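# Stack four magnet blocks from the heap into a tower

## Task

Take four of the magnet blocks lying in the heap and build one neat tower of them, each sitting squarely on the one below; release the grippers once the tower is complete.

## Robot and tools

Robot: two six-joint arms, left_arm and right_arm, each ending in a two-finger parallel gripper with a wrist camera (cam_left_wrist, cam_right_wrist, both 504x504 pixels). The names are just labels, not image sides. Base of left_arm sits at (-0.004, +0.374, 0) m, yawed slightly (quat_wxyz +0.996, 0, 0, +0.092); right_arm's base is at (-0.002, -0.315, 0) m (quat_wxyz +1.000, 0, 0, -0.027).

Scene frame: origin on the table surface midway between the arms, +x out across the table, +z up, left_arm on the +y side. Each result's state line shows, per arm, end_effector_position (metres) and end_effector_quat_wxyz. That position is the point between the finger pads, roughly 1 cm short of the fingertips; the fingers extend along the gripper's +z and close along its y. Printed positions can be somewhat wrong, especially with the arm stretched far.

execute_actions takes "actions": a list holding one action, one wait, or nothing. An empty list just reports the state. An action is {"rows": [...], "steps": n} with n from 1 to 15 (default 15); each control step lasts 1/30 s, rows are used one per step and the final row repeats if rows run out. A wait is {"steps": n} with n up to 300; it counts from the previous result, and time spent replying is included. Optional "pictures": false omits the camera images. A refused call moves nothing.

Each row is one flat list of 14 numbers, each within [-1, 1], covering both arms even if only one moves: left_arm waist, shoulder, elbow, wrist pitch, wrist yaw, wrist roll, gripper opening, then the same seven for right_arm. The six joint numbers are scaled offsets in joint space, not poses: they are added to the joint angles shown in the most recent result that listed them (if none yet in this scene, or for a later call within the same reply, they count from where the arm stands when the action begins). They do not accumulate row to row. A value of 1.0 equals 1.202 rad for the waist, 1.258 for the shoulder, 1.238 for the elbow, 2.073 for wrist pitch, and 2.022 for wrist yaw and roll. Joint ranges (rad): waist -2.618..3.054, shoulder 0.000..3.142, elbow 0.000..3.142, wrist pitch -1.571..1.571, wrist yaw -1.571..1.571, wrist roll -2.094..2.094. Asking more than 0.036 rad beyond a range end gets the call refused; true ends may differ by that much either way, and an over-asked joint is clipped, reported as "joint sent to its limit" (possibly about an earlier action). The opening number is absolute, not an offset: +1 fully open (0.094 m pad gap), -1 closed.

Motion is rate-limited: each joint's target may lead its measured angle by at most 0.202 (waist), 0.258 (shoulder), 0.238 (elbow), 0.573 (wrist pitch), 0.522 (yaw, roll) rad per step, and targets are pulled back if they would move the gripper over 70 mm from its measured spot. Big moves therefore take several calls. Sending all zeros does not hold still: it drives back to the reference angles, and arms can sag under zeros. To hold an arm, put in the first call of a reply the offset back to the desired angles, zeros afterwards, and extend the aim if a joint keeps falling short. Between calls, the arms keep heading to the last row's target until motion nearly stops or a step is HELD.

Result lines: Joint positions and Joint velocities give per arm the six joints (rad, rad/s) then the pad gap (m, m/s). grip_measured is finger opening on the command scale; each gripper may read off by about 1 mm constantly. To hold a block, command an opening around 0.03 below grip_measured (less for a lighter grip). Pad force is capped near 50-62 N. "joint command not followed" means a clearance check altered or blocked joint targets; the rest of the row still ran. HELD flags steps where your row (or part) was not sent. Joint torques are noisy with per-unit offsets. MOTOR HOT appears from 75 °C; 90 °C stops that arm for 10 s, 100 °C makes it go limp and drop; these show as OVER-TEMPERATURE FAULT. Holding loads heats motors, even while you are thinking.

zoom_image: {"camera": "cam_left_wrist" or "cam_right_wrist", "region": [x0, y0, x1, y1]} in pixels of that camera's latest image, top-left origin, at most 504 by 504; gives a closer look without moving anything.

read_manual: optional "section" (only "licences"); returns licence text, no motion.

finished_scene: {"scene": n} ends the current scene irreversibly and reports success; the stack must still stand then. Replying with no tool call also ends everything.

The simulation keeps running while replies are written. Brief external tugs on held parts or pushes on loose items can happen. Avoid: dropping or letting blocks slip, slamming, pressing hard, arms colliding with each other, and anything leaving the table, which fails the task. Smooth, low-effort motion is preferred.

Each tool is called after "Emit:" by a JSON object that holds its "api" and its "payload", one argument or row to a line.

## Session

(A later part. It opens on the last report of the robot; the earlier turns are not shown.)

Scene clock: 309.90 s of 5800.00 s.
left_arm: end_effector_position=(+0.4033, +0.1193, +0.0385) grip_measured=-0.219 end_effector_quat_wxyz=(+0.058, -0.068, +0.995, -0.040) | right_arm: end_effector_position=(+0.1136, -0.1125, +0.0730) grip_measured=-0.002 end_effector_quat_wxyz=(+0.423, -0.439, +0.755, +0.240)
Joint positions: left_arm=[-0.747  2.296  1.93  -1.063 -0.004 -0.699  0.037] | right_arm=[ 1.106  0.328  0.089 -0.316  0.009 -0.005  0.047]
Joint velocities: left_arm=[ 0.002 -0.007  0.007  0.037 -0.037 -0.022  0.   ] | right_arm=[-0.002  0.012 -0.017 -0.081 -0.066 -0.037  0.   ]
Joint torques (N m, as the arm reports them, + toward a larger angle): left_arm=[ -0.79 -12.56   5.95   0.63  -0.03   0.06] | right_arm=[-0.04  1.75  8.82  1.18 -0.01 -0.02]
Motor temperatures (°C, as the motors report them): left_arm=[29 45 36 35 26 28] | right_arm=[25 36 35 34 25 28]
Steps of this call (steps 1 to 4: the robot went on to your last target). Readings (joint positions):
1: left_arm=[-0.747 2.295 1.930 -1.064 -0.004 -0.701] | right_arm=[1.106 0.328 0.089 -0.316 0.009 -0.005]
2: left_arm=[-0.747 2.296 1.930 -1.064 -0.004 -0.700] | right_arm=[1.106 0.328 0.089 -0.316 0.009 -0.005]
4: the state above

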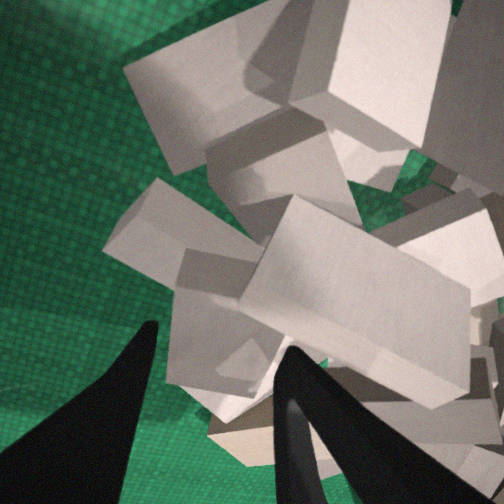

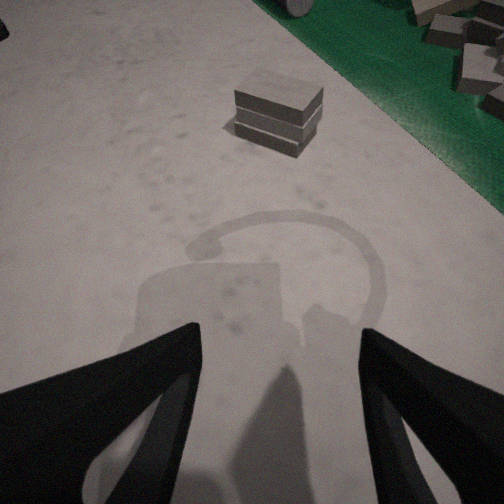

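Emit:
{"api": "execute_actions", "payload": {
  "actions": [
    {"rows":[[0,0,-0.012,0.008,0,0,-0.24,0,0,0,0,0,0,0],[0,0,-0.018,0.012,0,0,-0.26,0,0,0,0,0,0,0],[0,0,-0.024,0.016,0,0,-0.28,0,0,0,0,0,0,0],[0,0,-0.03,0.019,0,0,-0.28,0,0,0,0,0,0,0],[0,0,-0.03,0.019,0,0,-0.28,0,0,0,0,0,0,0],[0,0,-0.03,0.019,0,0,-0.28,0,0,0,0,0,0,0],[0,0,-0.03,0.019,0,0,-0.28,0,0,0,0,0,0,0],[0,0,-0.03,0.019,0,0,-0.28,0,0,0,0,0,0,0],[0,0,-0.03,0.019,0,0,-0.32,0,0,0,0,0,0,0],[0,0,-0.03,0.019,0,0,-0.36,0,0,0,0,0,0,0],[0,0,-0.03,0.019,0,0,-0.4,0,0,0,0,0,0,0],[0,0,-0.03,0.019,0,0,-0.44,0,0,0,0,0,0,0],[0,0,-0.03,0.019,0,0,-0.48,0,0,0,0,0,0,0],[0,0,-0.03,0.019,0,0,-0.51,0,0,0,0,0,0,0]]}
  ],
  "pictures": false
}}

Emit:
{"api": "execute_actions", "payload": {
  "actions": [
    {"steps":5}
  ]
}}

Scene clock: 315.93 s of 5800.00 s.
left_arm: end_effector_position=(+0.4024, +0.1196, +0.0327) grip_measured=-0.476 end_effector_quat_wxyz=(+0.058, -0.068, +0.995, -0.041) | right_arm: end_effector_position=(+0.1136, -0.1125, +0.0730) grip_measured=-0.002 end_effector_quat_wxyz=(+0.423, -0.439, +0.755, +0.240)
Joint positions: left_arm=[-0.747  2.296  1.906 -1.04  -0.003 -0.699  0.025] | right_arm=[ 1.106  0.328  0.089 -0.316  0.009 -0.005  0.047]
Joint velocities: left_arm=[ 0.017  0.002 -0.007 -0.022  0.051 -0.022 -0.001] | right_arm=[-0.002  0.007  0.002 -0.007  0.007 -0.022  0.   ]
Joint torques (N m, as the arm reports them, + toward a larger angle): left_arm=[ -0.08 -12.56   5.9    0.7   -0.02  -0.01] | right_arm=[-0.01  1.78  8.82  1.17 -0.02 -0.02]
Motor temperatures (°C, as the motors report them): left_arm=[29 45 35 35 26 28] | right_arm=[25 36 35 34 25 28]
Steps of this call (steps 1 to 15: the robot went on to your last target; steps 16 to 90: nothing new was sent; then 2.53 s passed at rest; steps 91 to 105: all 15 steps of this action). Readings (joint positions):
91: left_arm=[-0.747 2.296 1.930 -1.060 -0.004 -0.699] | right_arm=[1.106 0.328 0.089 -0.316 0.009 -0.005]
92: left_arm=[-0.747 2.296 1.930 -1.059 -0.004 -0.699] | right_arm=[1.106 0.328 0.089 -0.316 0.009 -0.005]
94: left_arm=[-0.747 2.296 1.923 -1.050 -0.004 -0.699] | right_arm=[1.106 0.328 0.089 -0.316 0.009 -0.005]
98: left_arm=[-0.747 2.296 1.907 -1.043 -0.004 -0.699] | right_arm=[1.106 0.328 0.089 -0.316 0.009 -0.005]
105: the state above

Scene clock: 316.10 s of 5800.00 s.
left_arm: end_effector_position=(+0.4024, +0.1196, +0.0327) grip_measured=-0.476 end_effector_quat_wxyz=(+0.058, -0.068, +0.995, -0.041) | right_arm: end_effector_position=(+0.1136, -0.1125, +0.0730) grip_measured=-0.002 end_effector_quat_wxyz=(+0.423, -0.439, +0.755, +0.240)
Joint positions: left_arm=[-0.747  2.296  1.906 -1.04  -0.003 -0.699  0.025] | right_arm=[ 1.106  0.328  0.089 -0.316  0.009 -0.005  0.047]
Joint velocities: left_arm=[-0.007 -0.022 -0.017 -0.037 -0.022 -0.037 -0.002] | right_arm=[-0.022 -0.007 -0.002  0.022  0.007  0.022  0.   ]
Joint torques (N m, as the arm reports them, + toward a larger angle): left_arm=[ -0.05 -12.45   5.88   0.66   0.    -0.01] | right_arm=[-0.01  1.77  8.82  1.17 -0.01 -0.01]
Motor temperatures (°C, as the motors report them): left_arm=[29 45 35 35 26 28] | right_arm=[25 36 35 34 25 28]
Steps of this call (steps 1 to 5: the robot went on to your last target). Readings (joint positions):
1: left_arm=[-0.747 2.296 1.906 -1.040 -0.003 -0.699] | right_arm=[1.106 0.328 0.089 -0.316 0.009 -0.005]
2: left_arm=[-0.747 2.296 1.906 -1.040 -0.003 -0.699] | right_arm=[1.106 0.328 0.089 -0.316 0.009 -0.005]
4: left_arm=[-0.747 2.296 1.906 -1.040 -0.003 -0.699] | right_arm=[1.106 0.328 0.089 -0.316 0.009 -0.005]
5: the state above

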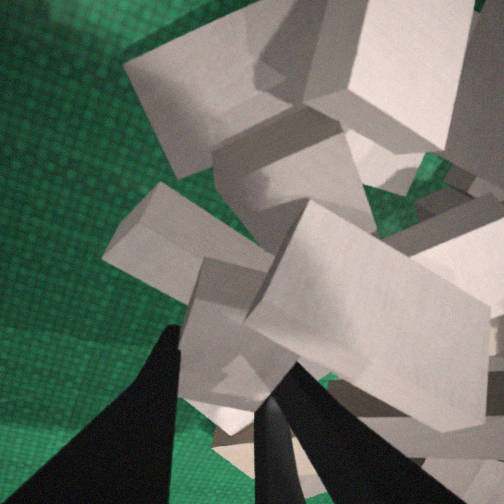

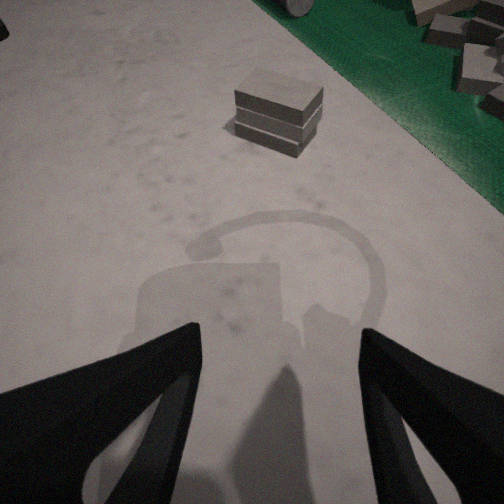

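Emit:
{"api": "execute_actions", "payload": {
  "actions": [
    {"rows":[[0,-0.015,0,-0.012,0,0,-0.51,0,0,0,0,0,0,0],[0,-0.02,0,-0.022,0,0,-0.51,0,0,0,0,0,0,0],[0,-0.025,0,-0.032,0,0,-0.51,0,0,0,0,0,0,0],[0,-0.03,0,-0.042,0,0,-0.51,0,0,0,0,0,0,0],[0,-0.035,0,-0.052,0,0,-0.51,0,0,0,0,0,0,0],[0,-0.04,0,-0.062,0,0,-0.51,0,0,0,0,0,0,0],[0,-0.045,0,-0.072,0,0,-0.51,0,0,0,0,0,0,0],[0,-0.05,0.02,-0.085,0,0,-0.51,0,0,0,0,0,0,0],[0,-0.055,0.03,-0.1,0,0,-0.51,0,0,0,0,0,0,0],[0,-0.06,0.04,-0.12,0,0,-0.51,0,0,0,0,0,0,0],[0,-0.065,0.05,-0.14,0,0.04,-0.51,0,0,0,0,0,0,0],[0,-0.07,0.06,-0.16,0,0.09,-0.51,0,0,0,0,0,0,0],[0,-0.075,0.07,-0.18,0,0.14,-0.51,0,0,0,0,0,0,0],[0,-0.08,0.08,-0.205,0,0.19,-0.51,0,0,0,0,0,0,0],[0,-0.08,0.085,-0.23,0,0.24,-0.51,0,0,0,0,0,0,0]]}
  ],
  "pictures": false
}}

Emit:
{"api": "execute_actions", "payload": {
  "actions": [
    {"steps":10}
  ]
}}

Scene clock: 323.17 s of 5800.00 s.
left_arm: end_effector_position=(+0.3560, +0.1487, +0.0693) grip_measured=-0.476 end_effector_quat_wxyz=(-0.017, +0.035, +0.999, +0.011) | right_arm: end_effector_position=(+0.1136, -0.1125, +0.0730) grip_measured=-0.002 end_effector_quat_wxyz=(+0.423, -0.439, +0.755, +0.240)
Joint positions: left_arm=[-0.747  2.235  1.96  -1.336 -0.002 -0.494  0.025] | right_arm=[ 1.106  0.328  0.089 -0.316  0.009 -0.005  0.047]
Joint velocities: left_arm=[ 0.007 -0.208  0.354 -1.092 -0.007  1.853  0.   ] | right_arm=[-0.017 -0.002 -0.002 -0.037  0.095 -0.066  0.001]
Joint torques (N m, as the arm reports them, + toward a larger angle): left_arm=[  0.01 -14.1    9.58   0.05   0.01   0.01] | right_arm=[-0.02  1.77  8.84  1.18 -0.01 -0.02]
Motor temperatures (°C, as the motors report them): left_arm=[29 46 35 35 26 28] | right_arm=[25 36 35 34 25 28]
Steps of this call (steps 1 to 15: the robot went on to your last target; steps 16 to 90: nothing new was sent; then 3.57 s passed at rest; steps 91 to 105: all 15 steps of this action). Readings (joint positions):
91: left_arm=[-0.747 2.296 1.906 -1.041 -0.003 -0.699] | right_arm=[1.106 0.328 0.089 -0.316 0.009 -0.005]
92: left_arm=[-0.747 2.296 1.906 -1.044 -0.003 -0.699] | right_arm=[1.106 0.328 0.089 -0.316 0.009 -0.005]
94: left_arm=[-0.747 2.294 1.906 -1.059 -0.002 -0.699] | right_arm=[1.106 0.328 0.089 -0.316 0.009 -0.005]
98: left_arm=[-0.747 2.280 1.906 -1.125 -0.002 -0.699] | right_arm=[1.106 0.328 0.089 -0.316 0.009 -0.005]
105: the state above

Scene clock: 323.50 s of 5800.00 s.
left_arm: end_effector_position=(+0.3299, +0.1652, +0.0892) grip_measured=-0.476 end_effector_quat_wxyz=(-0.065, +0.157, +0.985, +0.029) | right_arm: end_effector_position=(+0.1136, -0.1125, +0.0730) grip_measured=-0.002 end_effector_quat_wxyz=(+0.423, -0.439, +0.755, +0.240)
Joint positions: left_arm=[-0.747  2.207  1.984 -1.49  -0.002 -0.247  0.025] | right_arm=[ 1.106  0.328  0.089 -0.316  0.009 -0.005  0.047]
Joint velocities: left_arm=[-0.002 -0.012 -0.007 -0.066 -0.051  0.183 -0.001] | right_arm=[ 0.017 -0.002 -0.017  0.051  0.11   0.007 -0.   ]
Joint torques (N m, as the arm reports them, + toward a larger angle): left_arm=[ -0.06 -12.5    9.33  -0.1   -0.01   0.04] | right_arm=[-0.02  1.76  8.82  1.18 -0.01 -0.01]
Motor temperatures (°C, as the motors report them): left_arm=[29 46 35 35 26 28] | right_arm=[25 36 35 34 25 28]
Steps of this call (steps 1 to 10: the robot went on to your last target). Readings (joint positions):
1: left_arm=[-0.747 2.228 1.970 -1.370 -0.002 -0.439] | right_arm=[1.106 0.328 0.089 -0.316 0.009 -0.005]
2: left_arm=[-0.747 2.220 1.976 -1.398 -0.002 -0.394] | right_arm=[1.106 0.328 0.089 -0.316 0.009 -0.005]
4: left_arm=[-0.747 2.210 1.982 -1.439 -0.002 -0.331] | right_arm=[1.106 0.328 0.089 -0.316 0.009 -0.005]
8: left_arm=[-0.747 2.207 1.984 -1.480 -0.002 -0.264] | right_arm=[1.106 0.328 0.089 -0.316 0.009 -0.005]
10: the state above

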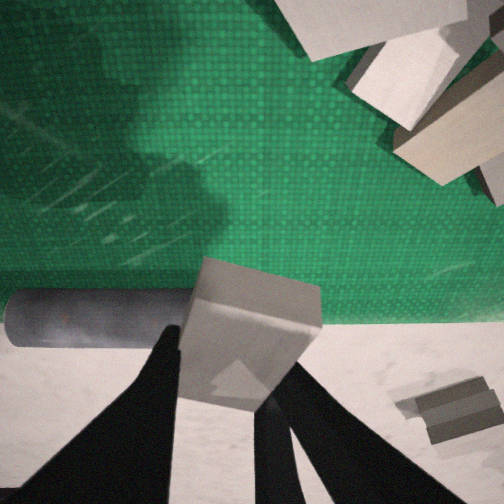

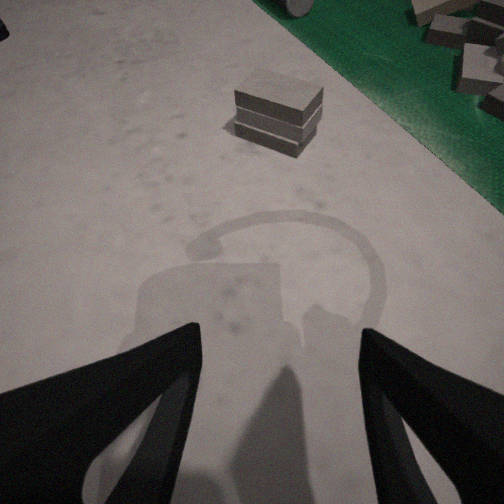

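Emit:
{"api": "execute_actions", "payload": {
  "actions": [
    {"rows":[[-0.015,0,0.01,-0.012,0,0.03,-0.51,0,0,0,0,0,0,0],[-0.04,0,0.01,-0.012,0,0.04,-0.51,0,0,0,0,0,0,0],[-0.075,0,0.01,-0.012,0,0.05,-0.51,0,0,0,0,0,0,0],[-0.11,0,0.01,-0.012,0,0.06,-0.51,0,0,0,0,0,0,0],[-0.145,0,0.01,-0.012,0,0.07,-0.51,0,0,0,0,0,0,0],[-0.18,0,0.01,-0.012,0,0.08,-0.51,0,0,0,0,0,0,0],[-0.215,0,0.01,-0.012,0,0.09,-0.51,0,0,0,0,0,0,0],[-0.25,0,0.01,-0.012,0,0.1,-0.51,0,0,0,0,0,0,0],[-0.285,0,0.01,-0.012,0,0.11,-0.51,0,0,0,0,0,0,0],[-0.32,0,0.01,-0.012,0,0.12,-0.51,0,0,0,0,0,0,0],[-0.35,0,0.01,-0.012,0,0.12,-0.51,0,0,0,0,0,0,0],[-0.375,0,0.01,-0.012,0,0.12,-0.51,0,0,0,0,0,0,0],[-0.395,0,0.01,-0.012,0,0.12,-0.51,0,0,0,0,0,0,0],[-0.41,0,0.01,-0.012,0,0.12,-0.51,0,0,0,0,0,0,0],[-0.416,0,0.01,-0.012,0,0.12,-0.51,0,0,0,0,0,0,0]]}
  ],
  "pictures": false
}}

Emit:
{"api": "execute_actions", "payload": {
  "actions": [
    {"steps":14}
  ]
}}

Emit:
{"api": "zoom_image", "payload": {
  "camera": "cam_right_wrist",
  "region": [190,0,370,180]
}}

Scene clock: 330.57 s of 5800.00 s.
left_arm: end_effector_position=(+0.1845, +0.0320, +0.0897) grip_measured=-0.475 end_effector_quat_wxyz=(-0.067, +0.493, +0.867, +0.038) | right_arm: end_effector_position=(+0.1136, -0.1125, +0.0730) grip_measured=-0.002 end_effector_quat_wxyz=(+0.423, -0.439, +0.755, +0.240)
Joint positions: left_arm=[-1.251  2.207  1.984 -1.502  0.006 -0.033  0.025] | right_arm=[ 1.106  0.328  0.089 -0.316  0.009 -0.005  0.047]
Joint velocities: left_arm=[-0.75  -0.022 -0.007  0.022  0.11   0.183 -0.   ] | right_arm=[-0.012 -0.002  0.002  0.037  0.022 -0.051 -0.001]
Joint torques (N m, as the arm reports them, + toward a larger angle): left_arm=[  4.03 -11.47   7.8   -0.18  -0.31   0.01] | right_arm=[ 0.03  1.79  8.82  1.18 -0.01 -0.02]
Motor temperatures (°C, as the motors report them): left_arm=[29 46 36 35 26 28] | right_arm=[25 36 35 34 25 28]
Steps of this call (steps 1 to 30: the robot went on to your last target; steps 31 to 90: nothing new was sent; then 3.57 s passed at rest; steps 91 to 105: all 15 steps of this action). Readings (joint positions):
91: left_arm=[-0.747 2.207 1.984 -1.502 -0.002 -0.214] | right_arm=[1.106 0.328 0.089 -0.316 0.009 -0.005]
92: left_arm=[-0.750 2.207 1.984 -1.502 -0.002 -0.207] | right_arm=[1.106 0.328 0.089 -0.316 0.009 -0.005]
94: left_arm=[-0.774 2.207 1.984 -1.502 -0.008 -0.185] | right_arm=[1.106 0.328 0.089 -0.316 0.009 -0.005]
98: left_arm=[-0.926 2.207 1.984 -1.502 -0.014 -0.124] | right_arm=[1.106 0.328 0.089 -0.316 0.009 -0.005]
105: the state above

Scene clock: 331.03 s of 5800.00 s.
left_arm: end_effector_position=(+0.1847, +0.0321, +0.0897) grip_measured=-0.475 end_effector_quat_wxyz=(-0.068, +0.502, +0.861, +0.037) | right_arm: end_effector_position=(+0.1136, -0.1125, +0.0730) grip_measured=-0.002 end_effector_quat_wxyz=(+0.423, -0.439, +0.755, +0.240)
Joint positions: left_arm=[-1.251  2.207  1.984 -1.502  0.006 -0.011  0.025] | right_arm=[ 1.106  0.328  0.089 -0.316  0.009 -0.005  0.047]
Joint velocities: left_arm=[-0.007  0.002 -0.002  0.051  0.007  0.066 -0.   ] | right_arm=[ 0.012 -0.007  0.002  0.022 -0.051 -0.037 -0.001]
Joint torques (N m, as the arm reports them, + toward a larger angle): left_arm=[  0.25 -11.39   7.79  -0.12  -0.09   0.09] | right_arm=[-0.03  1.79  8.82  1.18 -0.02 -0.02]
Motor temperatures (°C, as the motors report them): left_arm=[29 46 36 35 26 28] | right_arm=[25 36 35 34 25 28]
Steps of this call (steps 1 to 14: the robot went on to your last target). Readings (joint positions):
1: left_arm=[-1.272 2.207 1.984 -1.502 0.010 -0.028] | right_arm=[1.106 0.328 0.089 -0.316 0.009 -0.005]
2: left_arm=[-1.283 2.207 1.984 -1.502 0.014 -0.023] | right_arm=[1.106 0.328 0.089 -0.316 0.009 -0.005]
4: left_arm=[-1.283 2.207 1.984 -1.502 0.015 -0.017] | right_arm=[1.106 0.328 0.089 -0.316 0.009 -0.005]
8: left_arm=[-1.259 2.207 1.984 -1.502 0.011 -0.013] | right_arm=[1.106 0.328 0.089 -0.316 0.009 -0.005]
14: the state above

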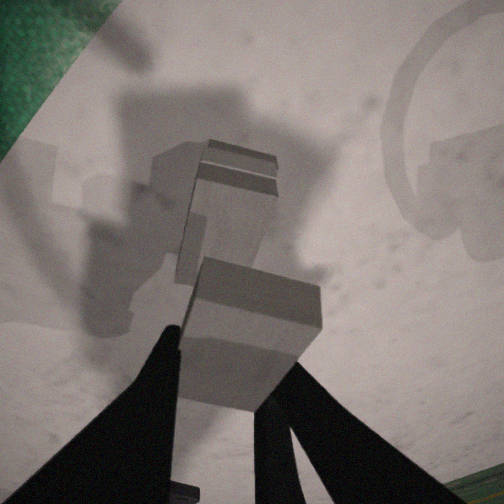

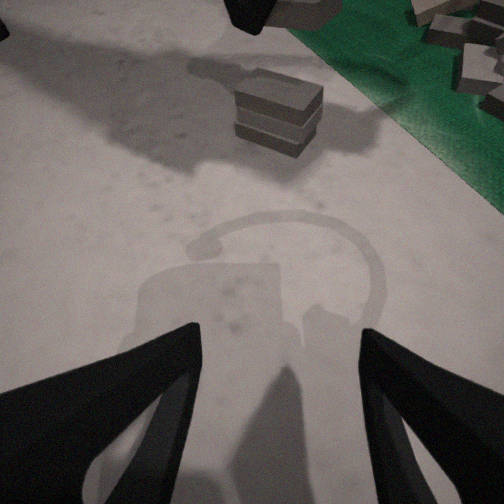

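Region (190, 0, 370, 180) of cam_right_wrist's 504x504 image, scaled by 2.800, with more detail than that image has.

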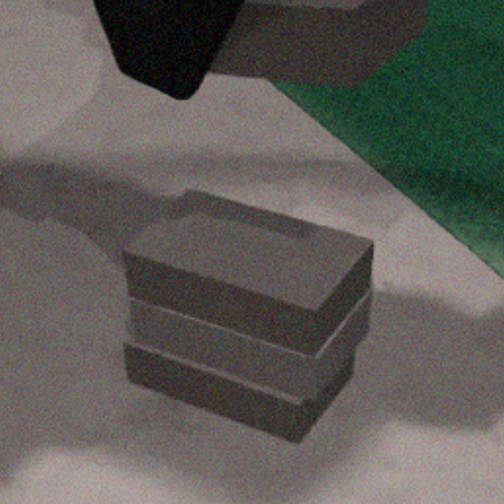

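Emit:
{"api": "execute_actions", "payload": {
  "actions": [
    {"rows":[[0.015,-0.015,-0.01,0.005,0,0,-0.51,0,0,0,0,0,0,0],[0.035,-0.03,-0.03,0.015,0,0,-0.51,0,0,0,0,0,0,0],[0.055,-0.045,-0.055,0.025,0,0,-0.51,0,0,0,0,0,0,0],[0.075,-0.06,-0.085,0.036,0,0,-0.51,0,0,0,0,0,0,0],[0.095,-0.075,-0.115,0.047,0,0,-0.51,0,0,0,0,0,0,0],[0.115,-0.09,-0.145,0.058,0,0,-0.51,0,0,0,0,0,0,0],[0.13,-0.105,-0.175,0.07,0,0,-0.51,0,0,0,0,0,0,0],[0.142,-0.12,-0.21,0.082,0,0,-0.51,0,0,0,0,0,0,0],[0.152,-0.135,-0.245,0.094,0,0,-0.51,0,0,0,0,0,0,0],[0.152,-0.15,-0.28,0.106,0,0,-0.51,0,0,0,0,0,0,0],[0.152,-0.15,-0.315,0.118,0,0,-0.51,0,0,0,0,0,0,0],[0.152,-0.15,-0.345,0.13,0,0,-0.51,0,0,0,0,0,0,0],[0.152,-0.15,-0.375,0.14,0,0,-0.51,0,0,0,0,0,0,0],[0.152,-0.15,-0.398,0.148,0,0,-0.51,0,0,0,0,0,0,0],[0.152,-0.15,-0.412,0.152,0,0,-0.51,0,0,0,0,0,0,0]]}
  ],
  "pictures": false
}}

Emit:
{"api": "execute_actions", "payload": {
  "actions": [
    {"steps":12}
  ]
}}

Scene clock: 342.13 s of 5800.00 s.
left_arm: end_effector_position=(+0.2113, +0.1221, +0.0482) grip_measured=-0.475 end_effector_quat_wxyz=(-0.090, +0.414, +0.905, +0.042) | right_arm: end_effector_position=(+0.1136, -0.1125, +0.0730) grip_measured=-0.002 end_effector_quat_wxyz=(+0.423, -0.439, +0.755, +0.240)
Joint positions: left_arm=[-1.051  2.029  1.534 -1.275  0.001 -0.01   0.025] | right_arm=[ 1.106  0.328  0.089 -0.316  0.009 -0.005  0.047]
Joint velocities: left_arm=[-0.09  -0.017 -0.896  0.476 -0.022 -0.022 -0.001] | right_arm=[ 0.007  0.012  0.017  0.007  0.007 -0.037 -0.001]
Joint torques (N m, as the arm reports them, + toward a larger angle): left_arm=[ -0.87 -10.58   5.91   0.03   0.05   0.01] | right_arm=[-0.02  1.8   8.81  1.18 -0.01 -0.01]
Motor temperatures (°C, as the motors report them): left_arm=[29 45 36 34 26 28] | right_arm=[25 36 35 35 25 28]
Steps of this call (steps 1 to 30: the robot went on to your last target; steps 31 to 90: nothing new was sent; then 7.60 s passed at rest; steps 91 to 105: all 15 steps of this action). Readings (joint positions):
91: left_arm=[-1.250 2.207 1.984 -1.502 0.006 -0.010] | right_arm=[1.106 0.328 0.089 -0.316 0.009 -0.005]
92: left_arm=[-1.248 2.205 1.979 -1.497 0.007 -0.010] | right_arm=[1.106 0.328 0.089 -0.316 0.009 -0.005]
94: left_arm=[-1.230 2.186 1.940 -1.472 0.011 -0.010] | right_arm=[1.106 0.328 0.089 -0.316 0.009 -0.005]
98: left_arm=[-1.136 2.115 1.801 -1.408 0.013 -0.010] | right_arm=[1.106 0.328 0.089 -0.316 0.009 -0.005]
105: the state above

Scene clock: 342.53 s of 5800.00 s.
left_arm: end_effector_position=(+0.2083, +0.1217, +0.0313) grip_measured=-0.475 end_effector_quat_wxyz=(-0.088, +0.417, +0.904, +0.040) | right_arm: end_effector_position=(+0.1136, -0.1125, +0.0730) grip_measured=-0.002 end_effector_quat_wxyz=(+0.423, -0.439, +0.755, +0.240)
Joint positions: left_arm=[-1.058  2.036  1.475 -1.204  0.002 -0.01   0.025] | right_arm=[ 1.106  0.328  0.089 -0.316  0.009 -0.005  0.047]
Joint velocities: left_arm=[ 0.002  0.007 -0.007  0.022 -0.022 -0.007 -0.   ] | right_arm=[-0.002  0.017  0.002 -0.037 -0.051 -0.037  0.   ]
Joint torques (N m, as the arm reports them, + toward a larger angle): left_arm=[ -0.71 -11.26   6.1    0.01   0.05  -0.02] | right_arm=[ 0.    1.78  8.81  1.18 -0.02 -0.02]
Motor temperatures (°C, as the motors report them): left_arm=[29 45 36 34 26 28] | right_arm=[25 36 35 35 25 28]
Steps of this call (steps 1 to 12: the robot went on to your last target). Readings (joint positions):
1: left_arm=[-1.054 2.031 1.507 -1.261 0.001 -0.010] | right_arm=[1.106 0.328 0.089 -0.316 0.009 -0.005]
2: left_arm=[-1.056 2.033 1.489 -1.254 0.001 -0.010] | right_arm=[1.106 0.328 0.089 -0.316 0.009 -0.005]
4: left_arm=[-1.058 2.036 1.476 -1.242 0.002 -0.010] | right_arm=[1.106 0.328 0.089 -0.316 0.009 -0.005]
8: left_arm=[-1.058 2.036 1.475 -1.215 0.002 -0.010] | right_arm=[1.106 0.328 0.089 -0.316 0.009 -0.005]
12: the state above

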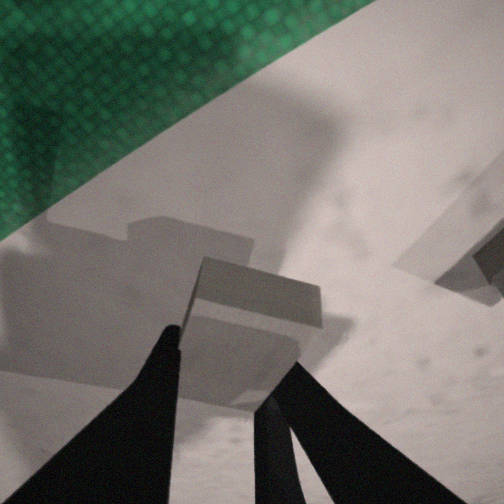

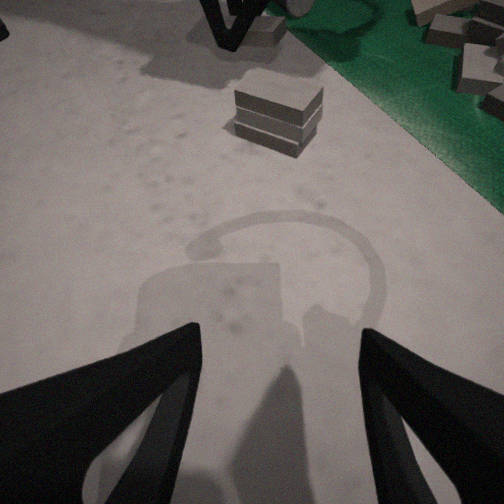

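Emit:
{"api": "execute_actions", "payload": {
  "actions": [
    {"rows":[[0,0,-0.012,0.008,0,0,-0.5,0,0,0,0,0,0,0],[0,0,-0.018,0.012,0,0,-0.5,0,0,0,0,0,0,0],[0,0,-0.024,0.016,0,0,-0.49,0,0,0,0,0,0,0],[0,0,-0.03,0.02,0,0,-0.49,0,0,0,0,0,0,0],[0,0,-0.036,0.024,0,0,-0.485,0,0,0,0,0,0,0],[0,0,-0.042,0.027,0,0,-0.485,0,0,0,0,0,0,0],[0,0,-0.046,0.027,0,0,-0.485,0,0,0,0,0,0,0],[0,0,-0.046,0.027,0,0,-0.485,0,0,0,0,0,0,0],[0,0,-0.046,0.027,0,0,-0.48,0,0,0,0,0,0,0],[0,0,-0.046,0.027,0,0,-0.475,0,0,0,0,0,0,0],[0,0,-0.046,0.027,0,0,-0.47,0,0,0,0,0,0,0],[0,0,-0.046,0.027,0,0,-0.46,0,0,0,0,0,0,0],[0,0,-0.046,0.027,0,0,-0.44,0,0,0,0,0,0,0],[0,0,-0.046,0.027,0,0,-0.42,0,0,0,0,0,0,0],[0,0,-0.046,0.027,0,0,-0.4,0,0,0,0,0,0,0]]}
  ],
  "pictures": false
}}

Emit:
{"api": "execute_actions", "payload": {
  "actions": [
    {"steps":5}
  ]
}}

Emit:
{"api": "zoom_image", "payload": {
  "camera": "cam_right_wrist",
  "region": [190,0,310,120]
}}

Scene clock: 348.17 s of 5800.00 s.
left_arm: end_effector_position=(+0.2050, +0.1257, +0.0208) grip_measured=-0.409 end_effector_quat_wxyz=(-0.090, +0.417, +0.904, +0.042) | right_arm: end_effector_position=(+0.1136, -0.1125, +0.0730) grip_measured=-0.002 end_effector_quat_wxyz=(+0.423, -0.439, +0.755, +0.240)
Joint positions: left_arm=[-1.058  2.036  1.43  -1.164  0.002 -0.01   0.028] | right_arm=[ 1.106  0.328  0.089 -0.316  0.009 -0.005  0.047]
Joint velocities: left_arm=[-0.007 -0.002 -0.017 -0.022 -0.066 -0.037  0.015] | right_arm=[-0.017  0.002 -0.007  0.037 -0.007  0.007 -0.001]
Joint torques (N m, as the arm reports them, + toward a larger angle): left_arm=[-0.02 -9.73  5.    0.07  0.    0.  ] | right_arm=[-0.01  1.76  8.84  1.18 -0.02 -0.01]
Motor temperatures (°C, as the motors report them): left_arm=[29 45 36 34 26 28] | right_arm=[25 36 35 35 25 28]
Steps of this call (steps 1 to 30: the robot went on to your last target; steps 31 to 90: nothing new was sent; then 2.13 s passed at rest; steps 91 to 105: all 15 steps of this action). Readings (joint positions):
91: left_arm=[-1.058 2.036 1.475 -1.199 0.002 -0.010] | right_arm=[1.106 0.328 0.089 -0.316 0.009 -0.005]
92: left_arm=[-1.058 2.036 1.475 -1.198 0.002 -0.010] | right_arm=[1.106 0.328 0.089 -0.316 0.009 -0.005]
94: left_arm=[-1.058 2.036 1.468 -1.189 0.002 -0.010] | right_arm=[1.106 0.328 0.089 -0.316 0.009 -0.005]
98: left_arm=[-1.058 2.036 1.438 -1.171 0.002 -0.010] | right_arm=[1.106 0.328 0.089 -0.316 0.009 -0.005]
105: the state above

Scene clock: 348.33 s of 5800.00 s.
left_arm: end_effector_position=(+0.2050, +0.1256, +0.0208) grip_measured=-0.401 end_effector_quat_wxyz=(-0.090, +0.417, +0.904, +0.042) | right_arm: end_effector_position=(+0.1136, -0.1125, +0.0730) grip_measured=-0.002 end_effector_quat_wxyz=(+0.423, -0.439, +0.755, +0.240)
Joint positions: left_arm=[-1.058  2.036  1.43  -1.164  0.002 -0.01   0.028] | right_arm=[ 1.106  0.328  0.089 -0.316  0.009 -0.005  0.047]
Joint velocities: left_arm=[-0.002 -0.002 -0.002 -0.051 -0.051 -0.051  0.   ] | right_arm=[ 0.017  0.002 -0.002 -0.022  0.007  0.022 -0.001]
Joint torques (N m, as the arm reports them, + toward a larger angle): left_arm=[-0.07 -9.76  5.02  0.08 -0.01 -0.02] | right_arm=[-0.02  1.79  8.83  1.18 -0.01 -0.02]
Motor temperatures (°C, as the motors report them): left_arm=[29 45 36 34 26 28] | right_arm=[25 36 35 35 25 28]
Steps of this call (steps 1 to 5: the robot went on to your last target). Readings (joint positions):
1: left_arm=[-1.058 2.036 1.430 -1.164 0.002 -0.010] | right_arm=[1.106 0.328 0.089 -0.316 0.009 -0.005]
2: left_arm=[-1.058 2.036 1.430 -1.164 0.002 -0.010] | right_arm=[1.106 0.328 0.089 -0.316 0.009 -0.005]
4: left_arm=[-1.058 2.036 1.430 -1.164 0.002 -0.010] | right_arm=[1.106 0.328 0.089 -0.316 0.009 -0.005]
5: the state above

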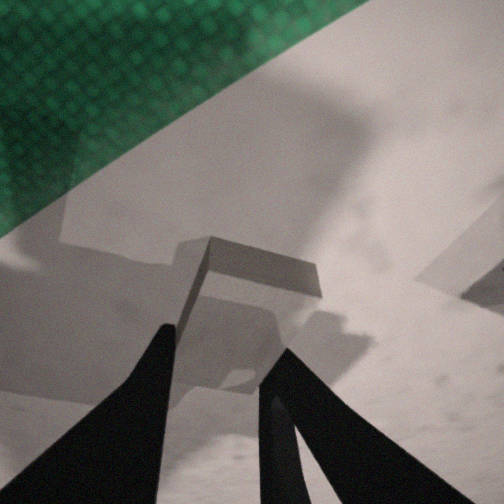

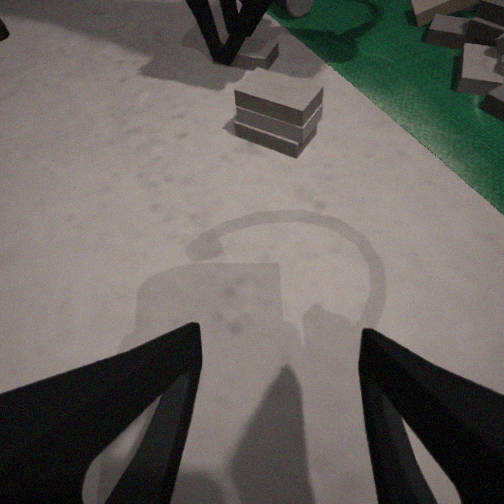

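Region (190, 0, 310, 120) of cam_right_wrist's 504x504 image, scaled by 4.200, with more detail than that image has.

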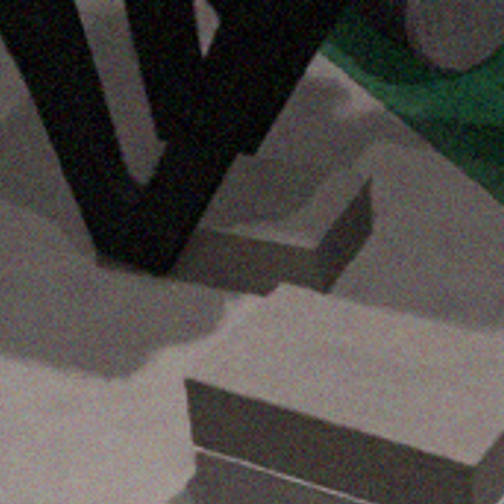

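Emit:
{"api": "execute_actions", "payload": {
  "actions": [
    {"rows":[[0,0,0.01,0.006,0,0,-0.36,0,0,0,0,0,0,0],[0,0,0.01,0.012,0,0,-0.36,0,0,0,0,0,0,0],[0,0,0.01,0.018,0,0,-0.36,0,0,0,0,0,0,0],[0,0,0.01,0.021,0,0,-0.36,0,0,0,0,0,0,0],[0,0,0.01,0.021,0,0,-0.36,0,0,0,0,0,0,0],[0,0,0.01,0.021,0,0,-0.36,0,0,0,0,0,0,0],[0,0,0.01,0.021,0,0,-0.36,0,0,0,0,0,0,0],[0,0,0.01,0.021,0,0,-0.36,0,0,0,0,0,0,0],[0,0,0.01,0.021,0,0,-0.4,0,0,0,0,0,0,0],[0,0,0.01,0.021,0,0,-0.44,0,0,0,0,0,0,0],[0,0,0.01,0.021,0,0,-0.48,0,0,0,0,0,0,0],[0,0,0.01,0.021,0,0,-0.51,0,0,0,0,0,0,0]]}
  ],
  "pictures": false
}}

Emit:
{"api": "execute_actions", "payload": {
  "actions": [
    {"rows":[[0,0,0.03,-0.01,0,0,-0.51,0,0,0,0,0,0,0],[0,0,0.06,-0.022,0,0,-0.51,0,0,0,0,0,0,0],[0,0,0.09,-0.036,0,0,-0.51,0,0,0,0,0,0,0],[0,0,0.12,-0.05,0,0,-0.51,0,0,0,0,0,0,0],[0,0.005,0.15,-0.064,0,0,-0.51,0,0,0,0,0,0,0],[0,0.015,0.185,-0.078,0,0,-0.51,0,0,0,0,0,0,0],[0,0.028,0.22,-0.092,0,0,-0.51,0,0,0,0,0,0,0],[0,0.041,0.255,-0.106,0,0,-0.51,0,0,0,0,0,0,0],[0,0.054,0.29,-0.12,0,0,-0.51,0,0,0,0,0,0,0],[0,0.067,0.325,-0.132,0,0,-0.51,0,0,0,0,0,0,0],[-0.02,0.08,0.36,-0.144,0,0,-0.51,0,0,0,0,0,0,0],[-0.05,0.093,0.39,-0.154,0,0,-0.51,0,0,0,0,0,0,0],[-0.09,0.105,0.415,-0.162,0,0,-0.51,0,0,0,0,0,0,0],[-0.13,0.115,0.43,-0.165,0,0,-0.51,0,0,0,0,0,0,0],[-0.16,0.123,0.43,-0.165,0,0,-0.51,0,0,0,0,0,0,0]]}
  ],
  "pictures": false
}}

Emit:
{"api": "execute_actions", "payload": {
  "actions": [
    {"steps":15}
  ]
}}

Scene clock: 360.73 s of 5800.00 s.
left_arm: end_effector_position=(+0.2091, +0.1208, +0.0196) grip_measured=-0.481 end_effector_quat_wxyz=(-0.079, +0.417, +0.905, +0.036) | right_arm: end_effector_position=(+0.1136, -0.1125, +0.0730) grip_measured=-0.002 end_effector_quat_wxyz=(+0.423, -0.439, +0.755, +0.240)
Joint positions: left_arm=[-1.058  2.036  1.43  -1.138  0.002 -0.01   0.024] | right_arm=[ 1.106  0.328  0.089 -0.316  0.009 -0.005  0.047]
Joint velocities: left_arm=[ 0.007 -0.002  0.007 -0.007 -0.007  0.007 -0.001] | right_arm=[-0.017 -0.002 -0.017 -0.007 -0.007 -0.022  0.   ]
Joint torques (N m, as the arm reports them, + toward a larger angle): left_arm=[-0.1  -9.69  7.38  0.13  0.    0.01] | right_arm=[-0.02  1.77  8.82  1.18 -0.02 -0.02]
Motor temperatures (°C, as the motors report them): left_arm=[29 43 35 34 26 28] | right_arm=[25 35 35 35 25 28]
Steps of this call (steps 1 to 15: the robot went on to your last target; steps 16 to 90: nothing new was sent; then 8.90 s passed at rest; steps 91 to 105: all 15 steps of this action). Readings (joint positions):
91: left_arm=[-1.058 2.036 1.430 -1.163 0.002 -0.010] | right_arm=[1.106 0.328 0.089 -0.316 0.009 -0.005]
92: left_arm=[-1.058 2.036 1.430 -1.162 0.002 -0.010] | right_arm=[1.106 0.328 0.089 -0.316 0.009 -0.005]
94: left_arm=[-1.058 2.036 1.430 -1.156 0.002 -0.010] | right_arm=[1.106 0.328 0.089 -0.316 0.009 -0.005]
98: left_arm=[-1.058 2.036 1.430 -1.142 0.002 -0.010] | right_arm=[1.106 0.328 0.089 -0.316 0.009 -0.005]
105: the state above

Scene clock: 361.23 s of 5800.00 s.
left_arm: end_effector_position=(+0.2362, +0.0497, +0.0910) grip_measured=-0.481 end_effector_quat_wxyz=(-0.023, +0.449, +0.893, +0.018) | right_arm: end_effector_position=(+0.1136, -0.1125, +0.0730) grip_measured=-0.002 end_effector_quat_wxyz=(+0.423, -0.439, +0.755, +0.240)
Joint positions: left_arm=[-1.125  2.157  1.918 -1.391 -0.011 -0.01   0.024] | right_arm=[ 1.106  0.328  0.089 -0.316  0.009 -0.005  0.047]
Joint velocities: left_arm=[-0.965  0.305  0.486 -0.286 -0.081 -0.081  0.002] | right_arm=[-0.002  0.002  0.002 -0.066  0.007 -0.022  0.001]
Joint torques (N m, as the arm reports them, + toward a larger angle): left_arm=[ -5.41 -10.05   8.01  -0.32   0.27  -0.01] | right_arm=[-0.01  1.78  8.82  1.18 -0.02 -0.01]
Motor temperatures (°C, as the motors report them): left_arm=[29 43 35 34 26 28] | right_arm=[25 35 35 35 25 28]
Steps of this call (steps 1 to 15: all 15 steps of this action). Readings (joint positions):
1: left_arm=[-1.058 2.036 1.430 -1.138 0.002 -0.010] | right_arm=[1.106 0.328 0.089 -0.316 0.009 -0.005]
2: left_arm=[-1.058 2.038 1.437 -1.146 0.002 -0.010] | right_arm=[1.106 0.328 0.089 -0.316 0.009 -0.005]
4: left_arm=[-1.058 2.047 1.480 -1.181 0.002 -0.010] | right_arm=[1.106 0.328 0.089 -0.316 0.009 -0.005]
8: left_arm=[-1.058 2.070 1.641 -1.260 0.002 -0.010] | right_arm=[1.106 0.328 0.089 -0.316 0.009 -0.005]
15: the state above

Scene clock: 361.73 s of 5800.00 s.
left_arm: end_effector_position=(+0.1814, +0.0326, +0.0806) grip_measured=-0.481 end_effector_quat_wxyz=(-0.070, +0.505, +0.860, +0.036) | right_arm: end_effector_position=(+0.1136, -0.1125, +0.0730) grip_measured=-0.002 end_effector_quat_wxyz=(+0.423, -0.439, +0.755, +0.240)
Joint positions: left_arm=[-1.256  2.2    1.936 -1.463  0.01  -0.01   0.024] | right_arm=[ 1.106  0.328  0.089 -0.316  0.009 -0.005  0.047]
Joint velocities: left_arm=[ 0.012 -0.002  0.002 -0.022 -0.081  0.037 -0.   ] | right_arm=[-0.007 -0.012  0.012  0.007  0.022 -0.007 -0.   ]
Joint torques (N m, as the arm reports them, + toward a larger angle): left_arm=[  0.42 -12.18   9.08  -0.16  -0.06   0.01] | right_arm=[-0.01  1.79  8.84  1.17 -0.02 -0.01]
Motor temperatures (°C, as the motors report them): left_arm=[29 43 35 34 26 28] | right_arm=[25 35 35 35 25 28]
Steps of this call (steps 1 to 15: the robot went on to your last target). Readings (joint positions):
1: left_arm=[-1.160 2.166 1.931 -1.398 -0.011 -0.010] | right_arm=[1.106 0.328 0.089 -0.316 0.009 -0.005]
2: left_arm=[-1.197 2.174 1.935 -1.404 -0.009 -0.010] | right_arm=[1.106 0.328 0.089 -0.316 0.009 -0.005]
4: left_arm=[-1.256 2.187 1.936 -1.421 0.002 -0.010] | right_arm=[1.106 0.328 0.089 -0.316 0.009 -0.005]
8: left_arm=[-1.282 2.200 1.936 -1.449 0.014 -0.010] | right_arm=[1.106 0.328 0.089 -0.316 0.009 -0.005]
15: the state above

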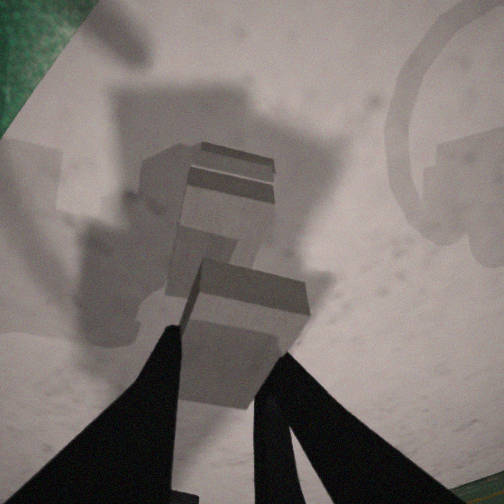

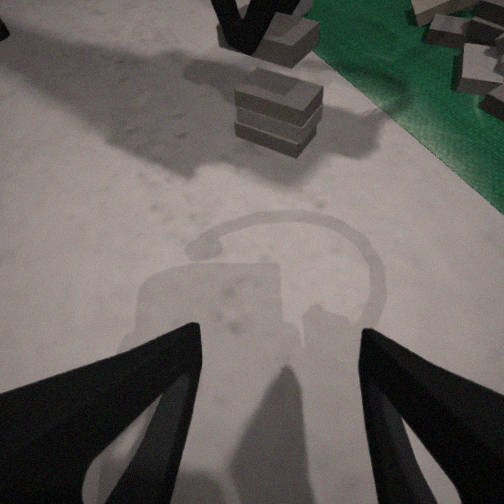

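Emit:
{"api": "execute_actions", "payload": {
  "actions": [
    {"rows":[[0.006,0,-0.012,0.01,0,0,-0.515,0,0,0,0,0,0,0],[0.012,0.002,-0.018,0.015,0,0,-0.515,0,0,0,0,0,0,0],[0.017,0.005,-0.024,0.02,0,0,-0.515,0,0,0,0,0,0,0],[0.017,0.008,-0.03,0.025,0,0,-0.515,0,0,0,0,0,0,0],[0.017,0.011,-0.036,0.03,0,0,-0.515,0,0,0,0,0,0,0],[0.017,0.014,-0.042,0.035,0,0,-0.515,0,0,0,0,0,0,0],[0.017,0.016,-0.047,0.04,0,0,-0.515,0,0,0,0,0,0,0]]}
  ],
  "pictures": false
}}

Emit:
{"api": "execute_actions", "payload": {
  "actions": [
    {"steps":5}
  ]
}}

Emit:
{"api": "zoom_image", "payload": {
  "camera": "cam_right_wrist",
  "region": [200,10,360,170]
}}

Scene clock: 367.33 s of 5800.00 s.
left_arm: end_effector_position=(+0.1856, +0.0328, +0.0568) grip_measured=-0.481 end_effector_quat_wxyz=(-0.075, +0.500, +0.862, +0.039) | right_arm: end_effector_position=(+0.1136, -0.1125, +0.0730) grip_measured=-0.002 end_effector_quat_wxyz=(+0.423, -0.439, +0.755, +0.240)
Joint positions: left_arm=[-1.246  2.229  1.887 -1.397  0.009 -0.01   0.024] | right_arm=[ 1.106  0.328  0.089 -0.316  0.009 -0.005  0.047]
Joint velocities: left_arm=[-0.002  0.002 -0.002  0.022  0.037  0.007  0.001] | right_arm=[ 0.007  0.012 -0.002 -0.007  0.022 -0.051  0.001]
Joint torques (N m, as the arm reports them, + toward a larger angle): left_arm=[  0.87 -12.27   5.7    0.09   0.02  -0.01] | right_arm=[-0.01  1.77  8.81  1.17 -0.02 -0.01]
Motor temperatures (°C, as the motors report them): left_arm=[29 44 36 34 26 28] | right_arm=[25 35 35 35 25 28]
Steps of this call (steps 1 to 15: the robot went on to your last target; steps 16 to 90: nothing new was sent; then 2.10 s passed at rest; steps 91 to 105: all 15 steps of this action). Readings (joint positions):
91: left_arm=[-1.256 2.200 1.936 -1.465 0.009 -0.010] | right_arm=[1.106 0.328 0.089 -0.316 0.009 -0.005]
92: left_arm=[-1.256 2.200 1.936 -1.462 0.009 -0.010] | right_arm=[1.106 0.328 0.089 -0.316 0.009 -0.005]
94: left_arm=[-1.254 2.200 1.928 -1.449 0.009 -0.010] | right_arm=[1.106 0.328 0.089 -0.316 0.009 -0.005]
98: left_arm=[-1.248 2.211 1.900 -1.419 0.009 -0.010] | right_arm=[1.106 0.328 0.089 -0.316 0.009 -0.005]
105: the state above

Scene clock: 367.50 s of 5800.00 s.
left_arm: end_effector_position=(+0.1861, +0.0319, +0.0566) grip_measured=-0.481 end_effector_quat_wxyz=(-0.073, +0.500, +0.862, +0.038) | right_arm: end_effector_position=(+0.1136, -0.1125, +0.0730) grip_measured=-0.002 end_effector_quat_wxyz=(+0.423, -0.439, +0.755, +0.240)
Joint positions: left_arm=[-1.246  2.229  1.887 -1.393  0.009 -0.01   0.024] | right_arm=[ 1.106  0.328  0.089 -0.316  0.009 -0.005  0.047]
Joint velocities: left_arm=[ 0.007 -0.012 -0.002  0.022 -0.022 -0.022  0.001] | right_arm=[ 0.017 -0.007 -0.007 -0.022  0.037  0.007 -0.001]
Joint torques (N m, as the arm reports them, + toward a larger angle): left_arm=[  0.85 -12.33   5.74   0.07   0.03   0.02] | right_arm=[-0.02  1.79  8.83  1.18 -0.01 -0.02]
Motor temperatures (°C, as the motors report them): left_arm=[29 44 36 34 26 28] | right_arm=[25 35 35 35 25 28]
Steps of this call (steps 1 to 5: the robot went on to your last target). Readings (joint positions):
1: left_arm=[-1.246 2.229 1.887 -1.396 0.009 -0.010] | right_arm=[1.106 0.328 0.089 -0.316 0.009 -0.005]
2: left_arm=[-1.246 2.229 1.887 -1.395 0.009 -0.010] | right_arm=[1.106 0.328 0.089 -0.316 0.009 -0.005]
4: left_arm=[-1.246 2.229 1.887 -1.394 0.009 -0.010] | right_arm=[1.106 0.328 0.089 -0.316 0.009 -0.005]
5: the state above

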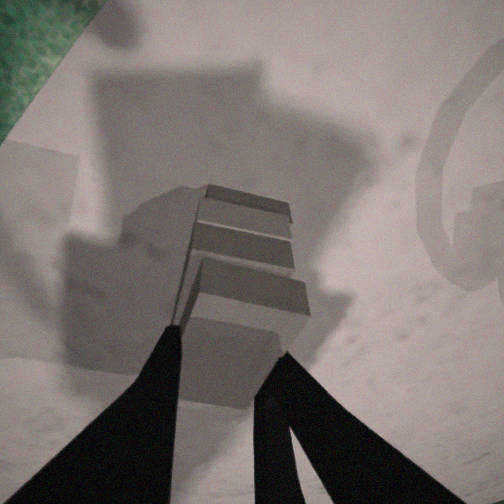

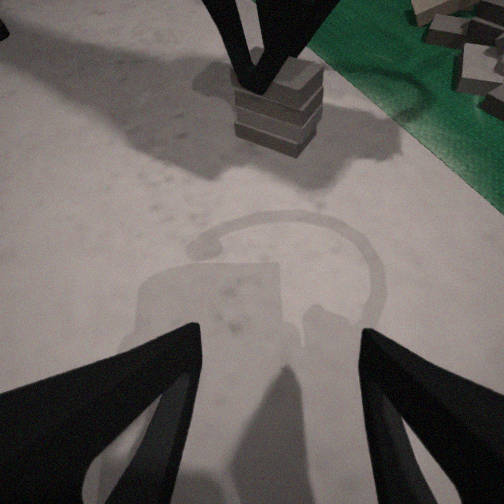

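Region (200, 10, 360, 170) of cam_right_wrist's 504x504 image, scaled by 3.150, with more detail than that image has.

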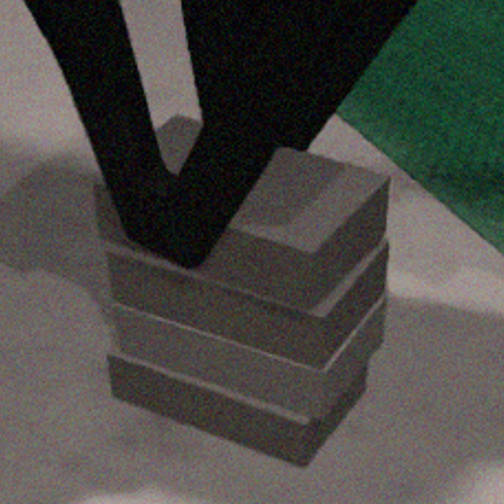

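Emit:
{"api": "execute_actions", "payload": {
  "actions": []
}}

Emit:
{"api": "zoom_image", "payload": {
  "camera": "cam_right_wrist",
  "region": [200,10,360,170]
}}

Scene clock: 376.30 s of 5800.00 s.
left_arm: end_effector_position=(+0.1863, +0.0316, +0.0565) grip_measured=-0.481 end_effector_quat_wxyz=(-0.073, +0.500, +0.862, +0.038) | right_arm: end_effector_position=(+0.1136, -0.1125, +0.0730) grip_measured=-0.002 end_effector_quat_wxyz=(+0.423, -0.439, +0.755, +0.240)
Joint positions: left_arm=[-1.246  2.229  1.887 -1.392  0.009 -0.01   0.024] | right_arm=[ 1.106  0.328  0.089 -0.316  0.009 -0.005  0.047]
Joint velocities: left_arm=[-0.007  0.002 -0.012 -0.007  0.007 -0.007  0.   ] | right_arm=[-0.002 -0.012 -0.007  0.022 -0.022  0.066 -0.   ]
Joint torques (N m, as the arm reports them, + toward a larger angle): left_arm=[  0.72 -12.23   5.71   0.08   0.    -0.01] | right_arm=[-0.01  1.77  8.82  1.18 -0.02 -0.02]
Motor temperatures (°C, as the motors report them): left_arm=[29 46 35 33 26 28] | right_arm=[25 35 35 35 25 28]
Steps of this call (steps 1 to 15: the robot went on to your last target; steps 16 to 90: nothing new was sent; then 5.80 s passed at rest). Readings (joint positions):
1: left_arm=[-1.246 2.229 1.887 -1.393 0.009 -0.010] | right_arm=[1.106 0.328 0.089 -0.316 0.009 -0.005]
2: left_arm=[-1.246 2.229 1.887 -1.392 0.009 -0.010] | right_arm=[1.106 0.328 0.089 -0.316 0.009 -0.005]
4: left_arm=[-1.246 2.229 1.887 -1.392 0.009 -0.010] | right_arm=[1.106 0.328 0.089 -0.316 0.009 -0.005]
8: left_arm=[-1.246 2.229 1.887 -1.392 0.009 -0.010] | right_arm=[1.106 0.328 0.089 -0.316 0.009 -0.005]
90: the state above
All arms were judged still, so your last target was given up. Only a new action makes them travel on or press farther. Fingers that are still opening or closing keep moving.

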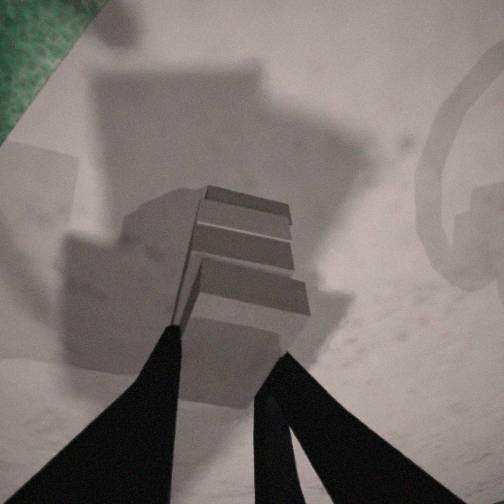

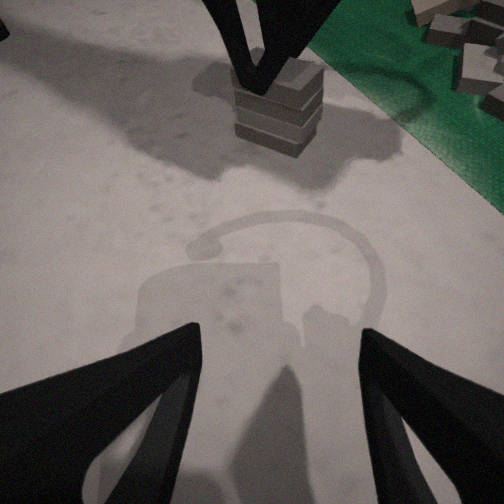

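Region (200, 10, 360, 170) of cam_right_wrist's 504x504 image, scaled by 3.150, with more detail than that image has.

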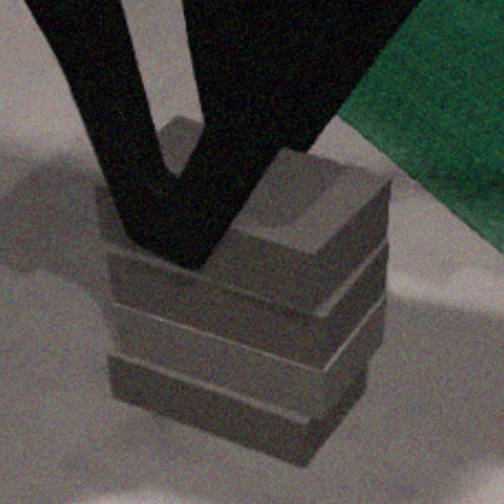

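Emit:
{"api": "execute_actions", "payload": {
  "actions": [
    {"rows":[[0.005,0,0.01,0,0,0,-0.515,0,0,0,0,0,0,0],[0.01,0,0.01,0,0,0,-0.515,0,0,0,0,0,0,0],[0.013,0,0.01,0,0,0,-0.515,0,0,0,0,0,0,0],[0.013,0,0.01,0.004,0,0,-0.515,0,0,0,0,0,0,0],[0.013,0.002,0.01,0.008,0,0,-0.515,0,0,0,0,0,0,0],[0.013,0.004,0.01,0.011,0,0,-0.515,0,0,0,0,0,0,0],[0.013,0.006,0.01,0.013,0,0,-0.515,0,0,0,0,0,0,0],[0.013,0.008,0.01,0.013,0,0,-0.515,0,0,0,0,0,0,0]],"steps":15}
  ]
}}

Emit:
{"api": "zoom_image", "payload": {
  "camera": "cam_right_wrist",
  "region": [200,10,360,170]
}}

Scene clock: 380.10 s of 5800.00 s.
left_arm: end_effector_position=(+0.1873, +0.0298, +0.0541) grip_measured=-0.481 end_effector_quat_wxyz=(-0.071, +0.501, +0.862, +0.037) | right_arm: end_effector_position=(+0.1136, -0.1125, +0.0730) grip_measured=-0.002 end_effector_quat_wxyz=(+0.423, -0.439, +0.755, +0.240)
Joint positions: left_arm=[-1.246  2.235  1.887 -1.382  0.009 -0.01   0.024] | right_arm=[ 1.106  0.328  0.089 -0.316  0.009 -0.005  0.047]
Joint velocities: left_arm=[-0.002 -0.007 -0.002 -0.022 -0.007  0.037 -0.   ] | right_arm=[ 0.012 -0.007  0.022 -0.007  0.022 -0.022 -0.   ]
Joint torques (N m, as the arm reports them, + toward a larger angle): left_arm=[  1.18 -11.24   7.75   0.16   0.02   0.01] | right_arm=[-0.03  1.79  8.82  1.18 -0.02 -0.02]
Motor temperatures (°C, as the motors report them): left_arm=[29 46 35 33 26 28] | right_arm=[25 35 35 36 25 28]
Steps of this call (steps 1 to 90: nothing new was sent; then 0.30 s passed at rest; steps 91 to 105: all 15 steps of this action). Readings (joint positions):
91: left_arm=[-1.246 2.229 1.887 -1.392 0.009 -0.010] | right_arm=[1.106 0.328 0.089 -0.316 0.009 -0.005]
92: left_arm=[-1.246 2.229 1.887 -1.392 0.009 -0.010] | right_arm=[1.106 0.328 0.089 -0.316 0.009 -0.005]
94: left_arm=[-1.246 2.229 1.887 -1.392 0.009 -0.010] | right_arm=[1.106 0.328 0.089 -0.316 0.009 -0.005]
98: left_arm=[-1.246 2.230 1.887 -1.386 0.009 -0.010] | right_arm=[1.106 0.328 0.089 -0.316 0.009 -0.005]
105: the state above

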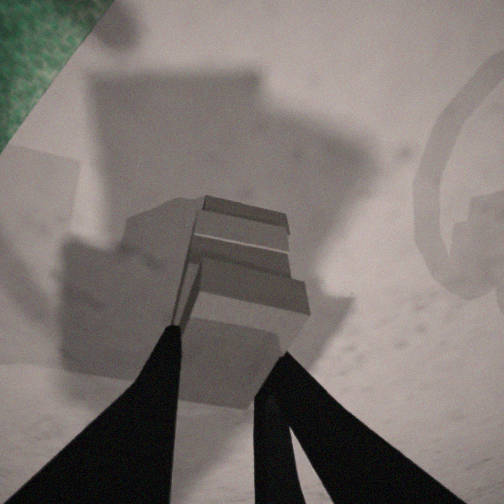

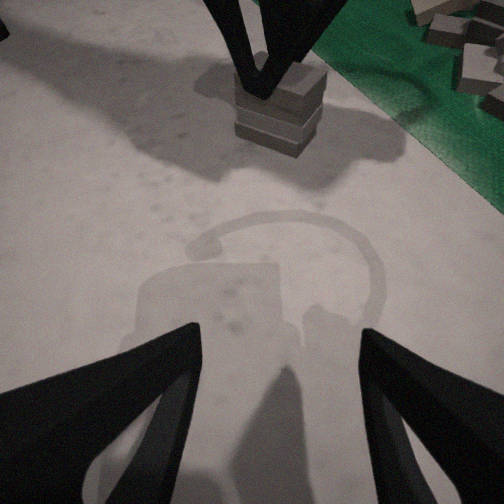

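Region (200, 10, 360, 170) of cam_right_wrist's 504x504 image, scaled by 3.150, with more detail than that image has.

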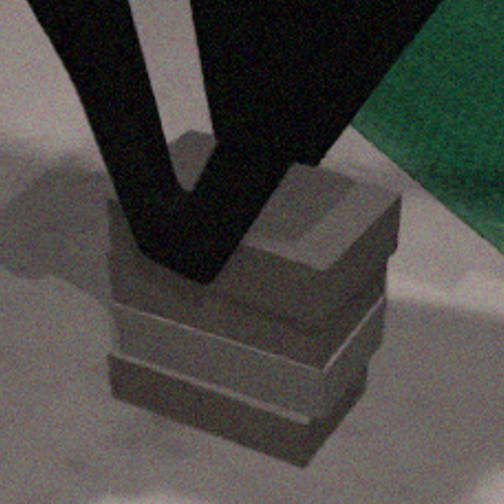

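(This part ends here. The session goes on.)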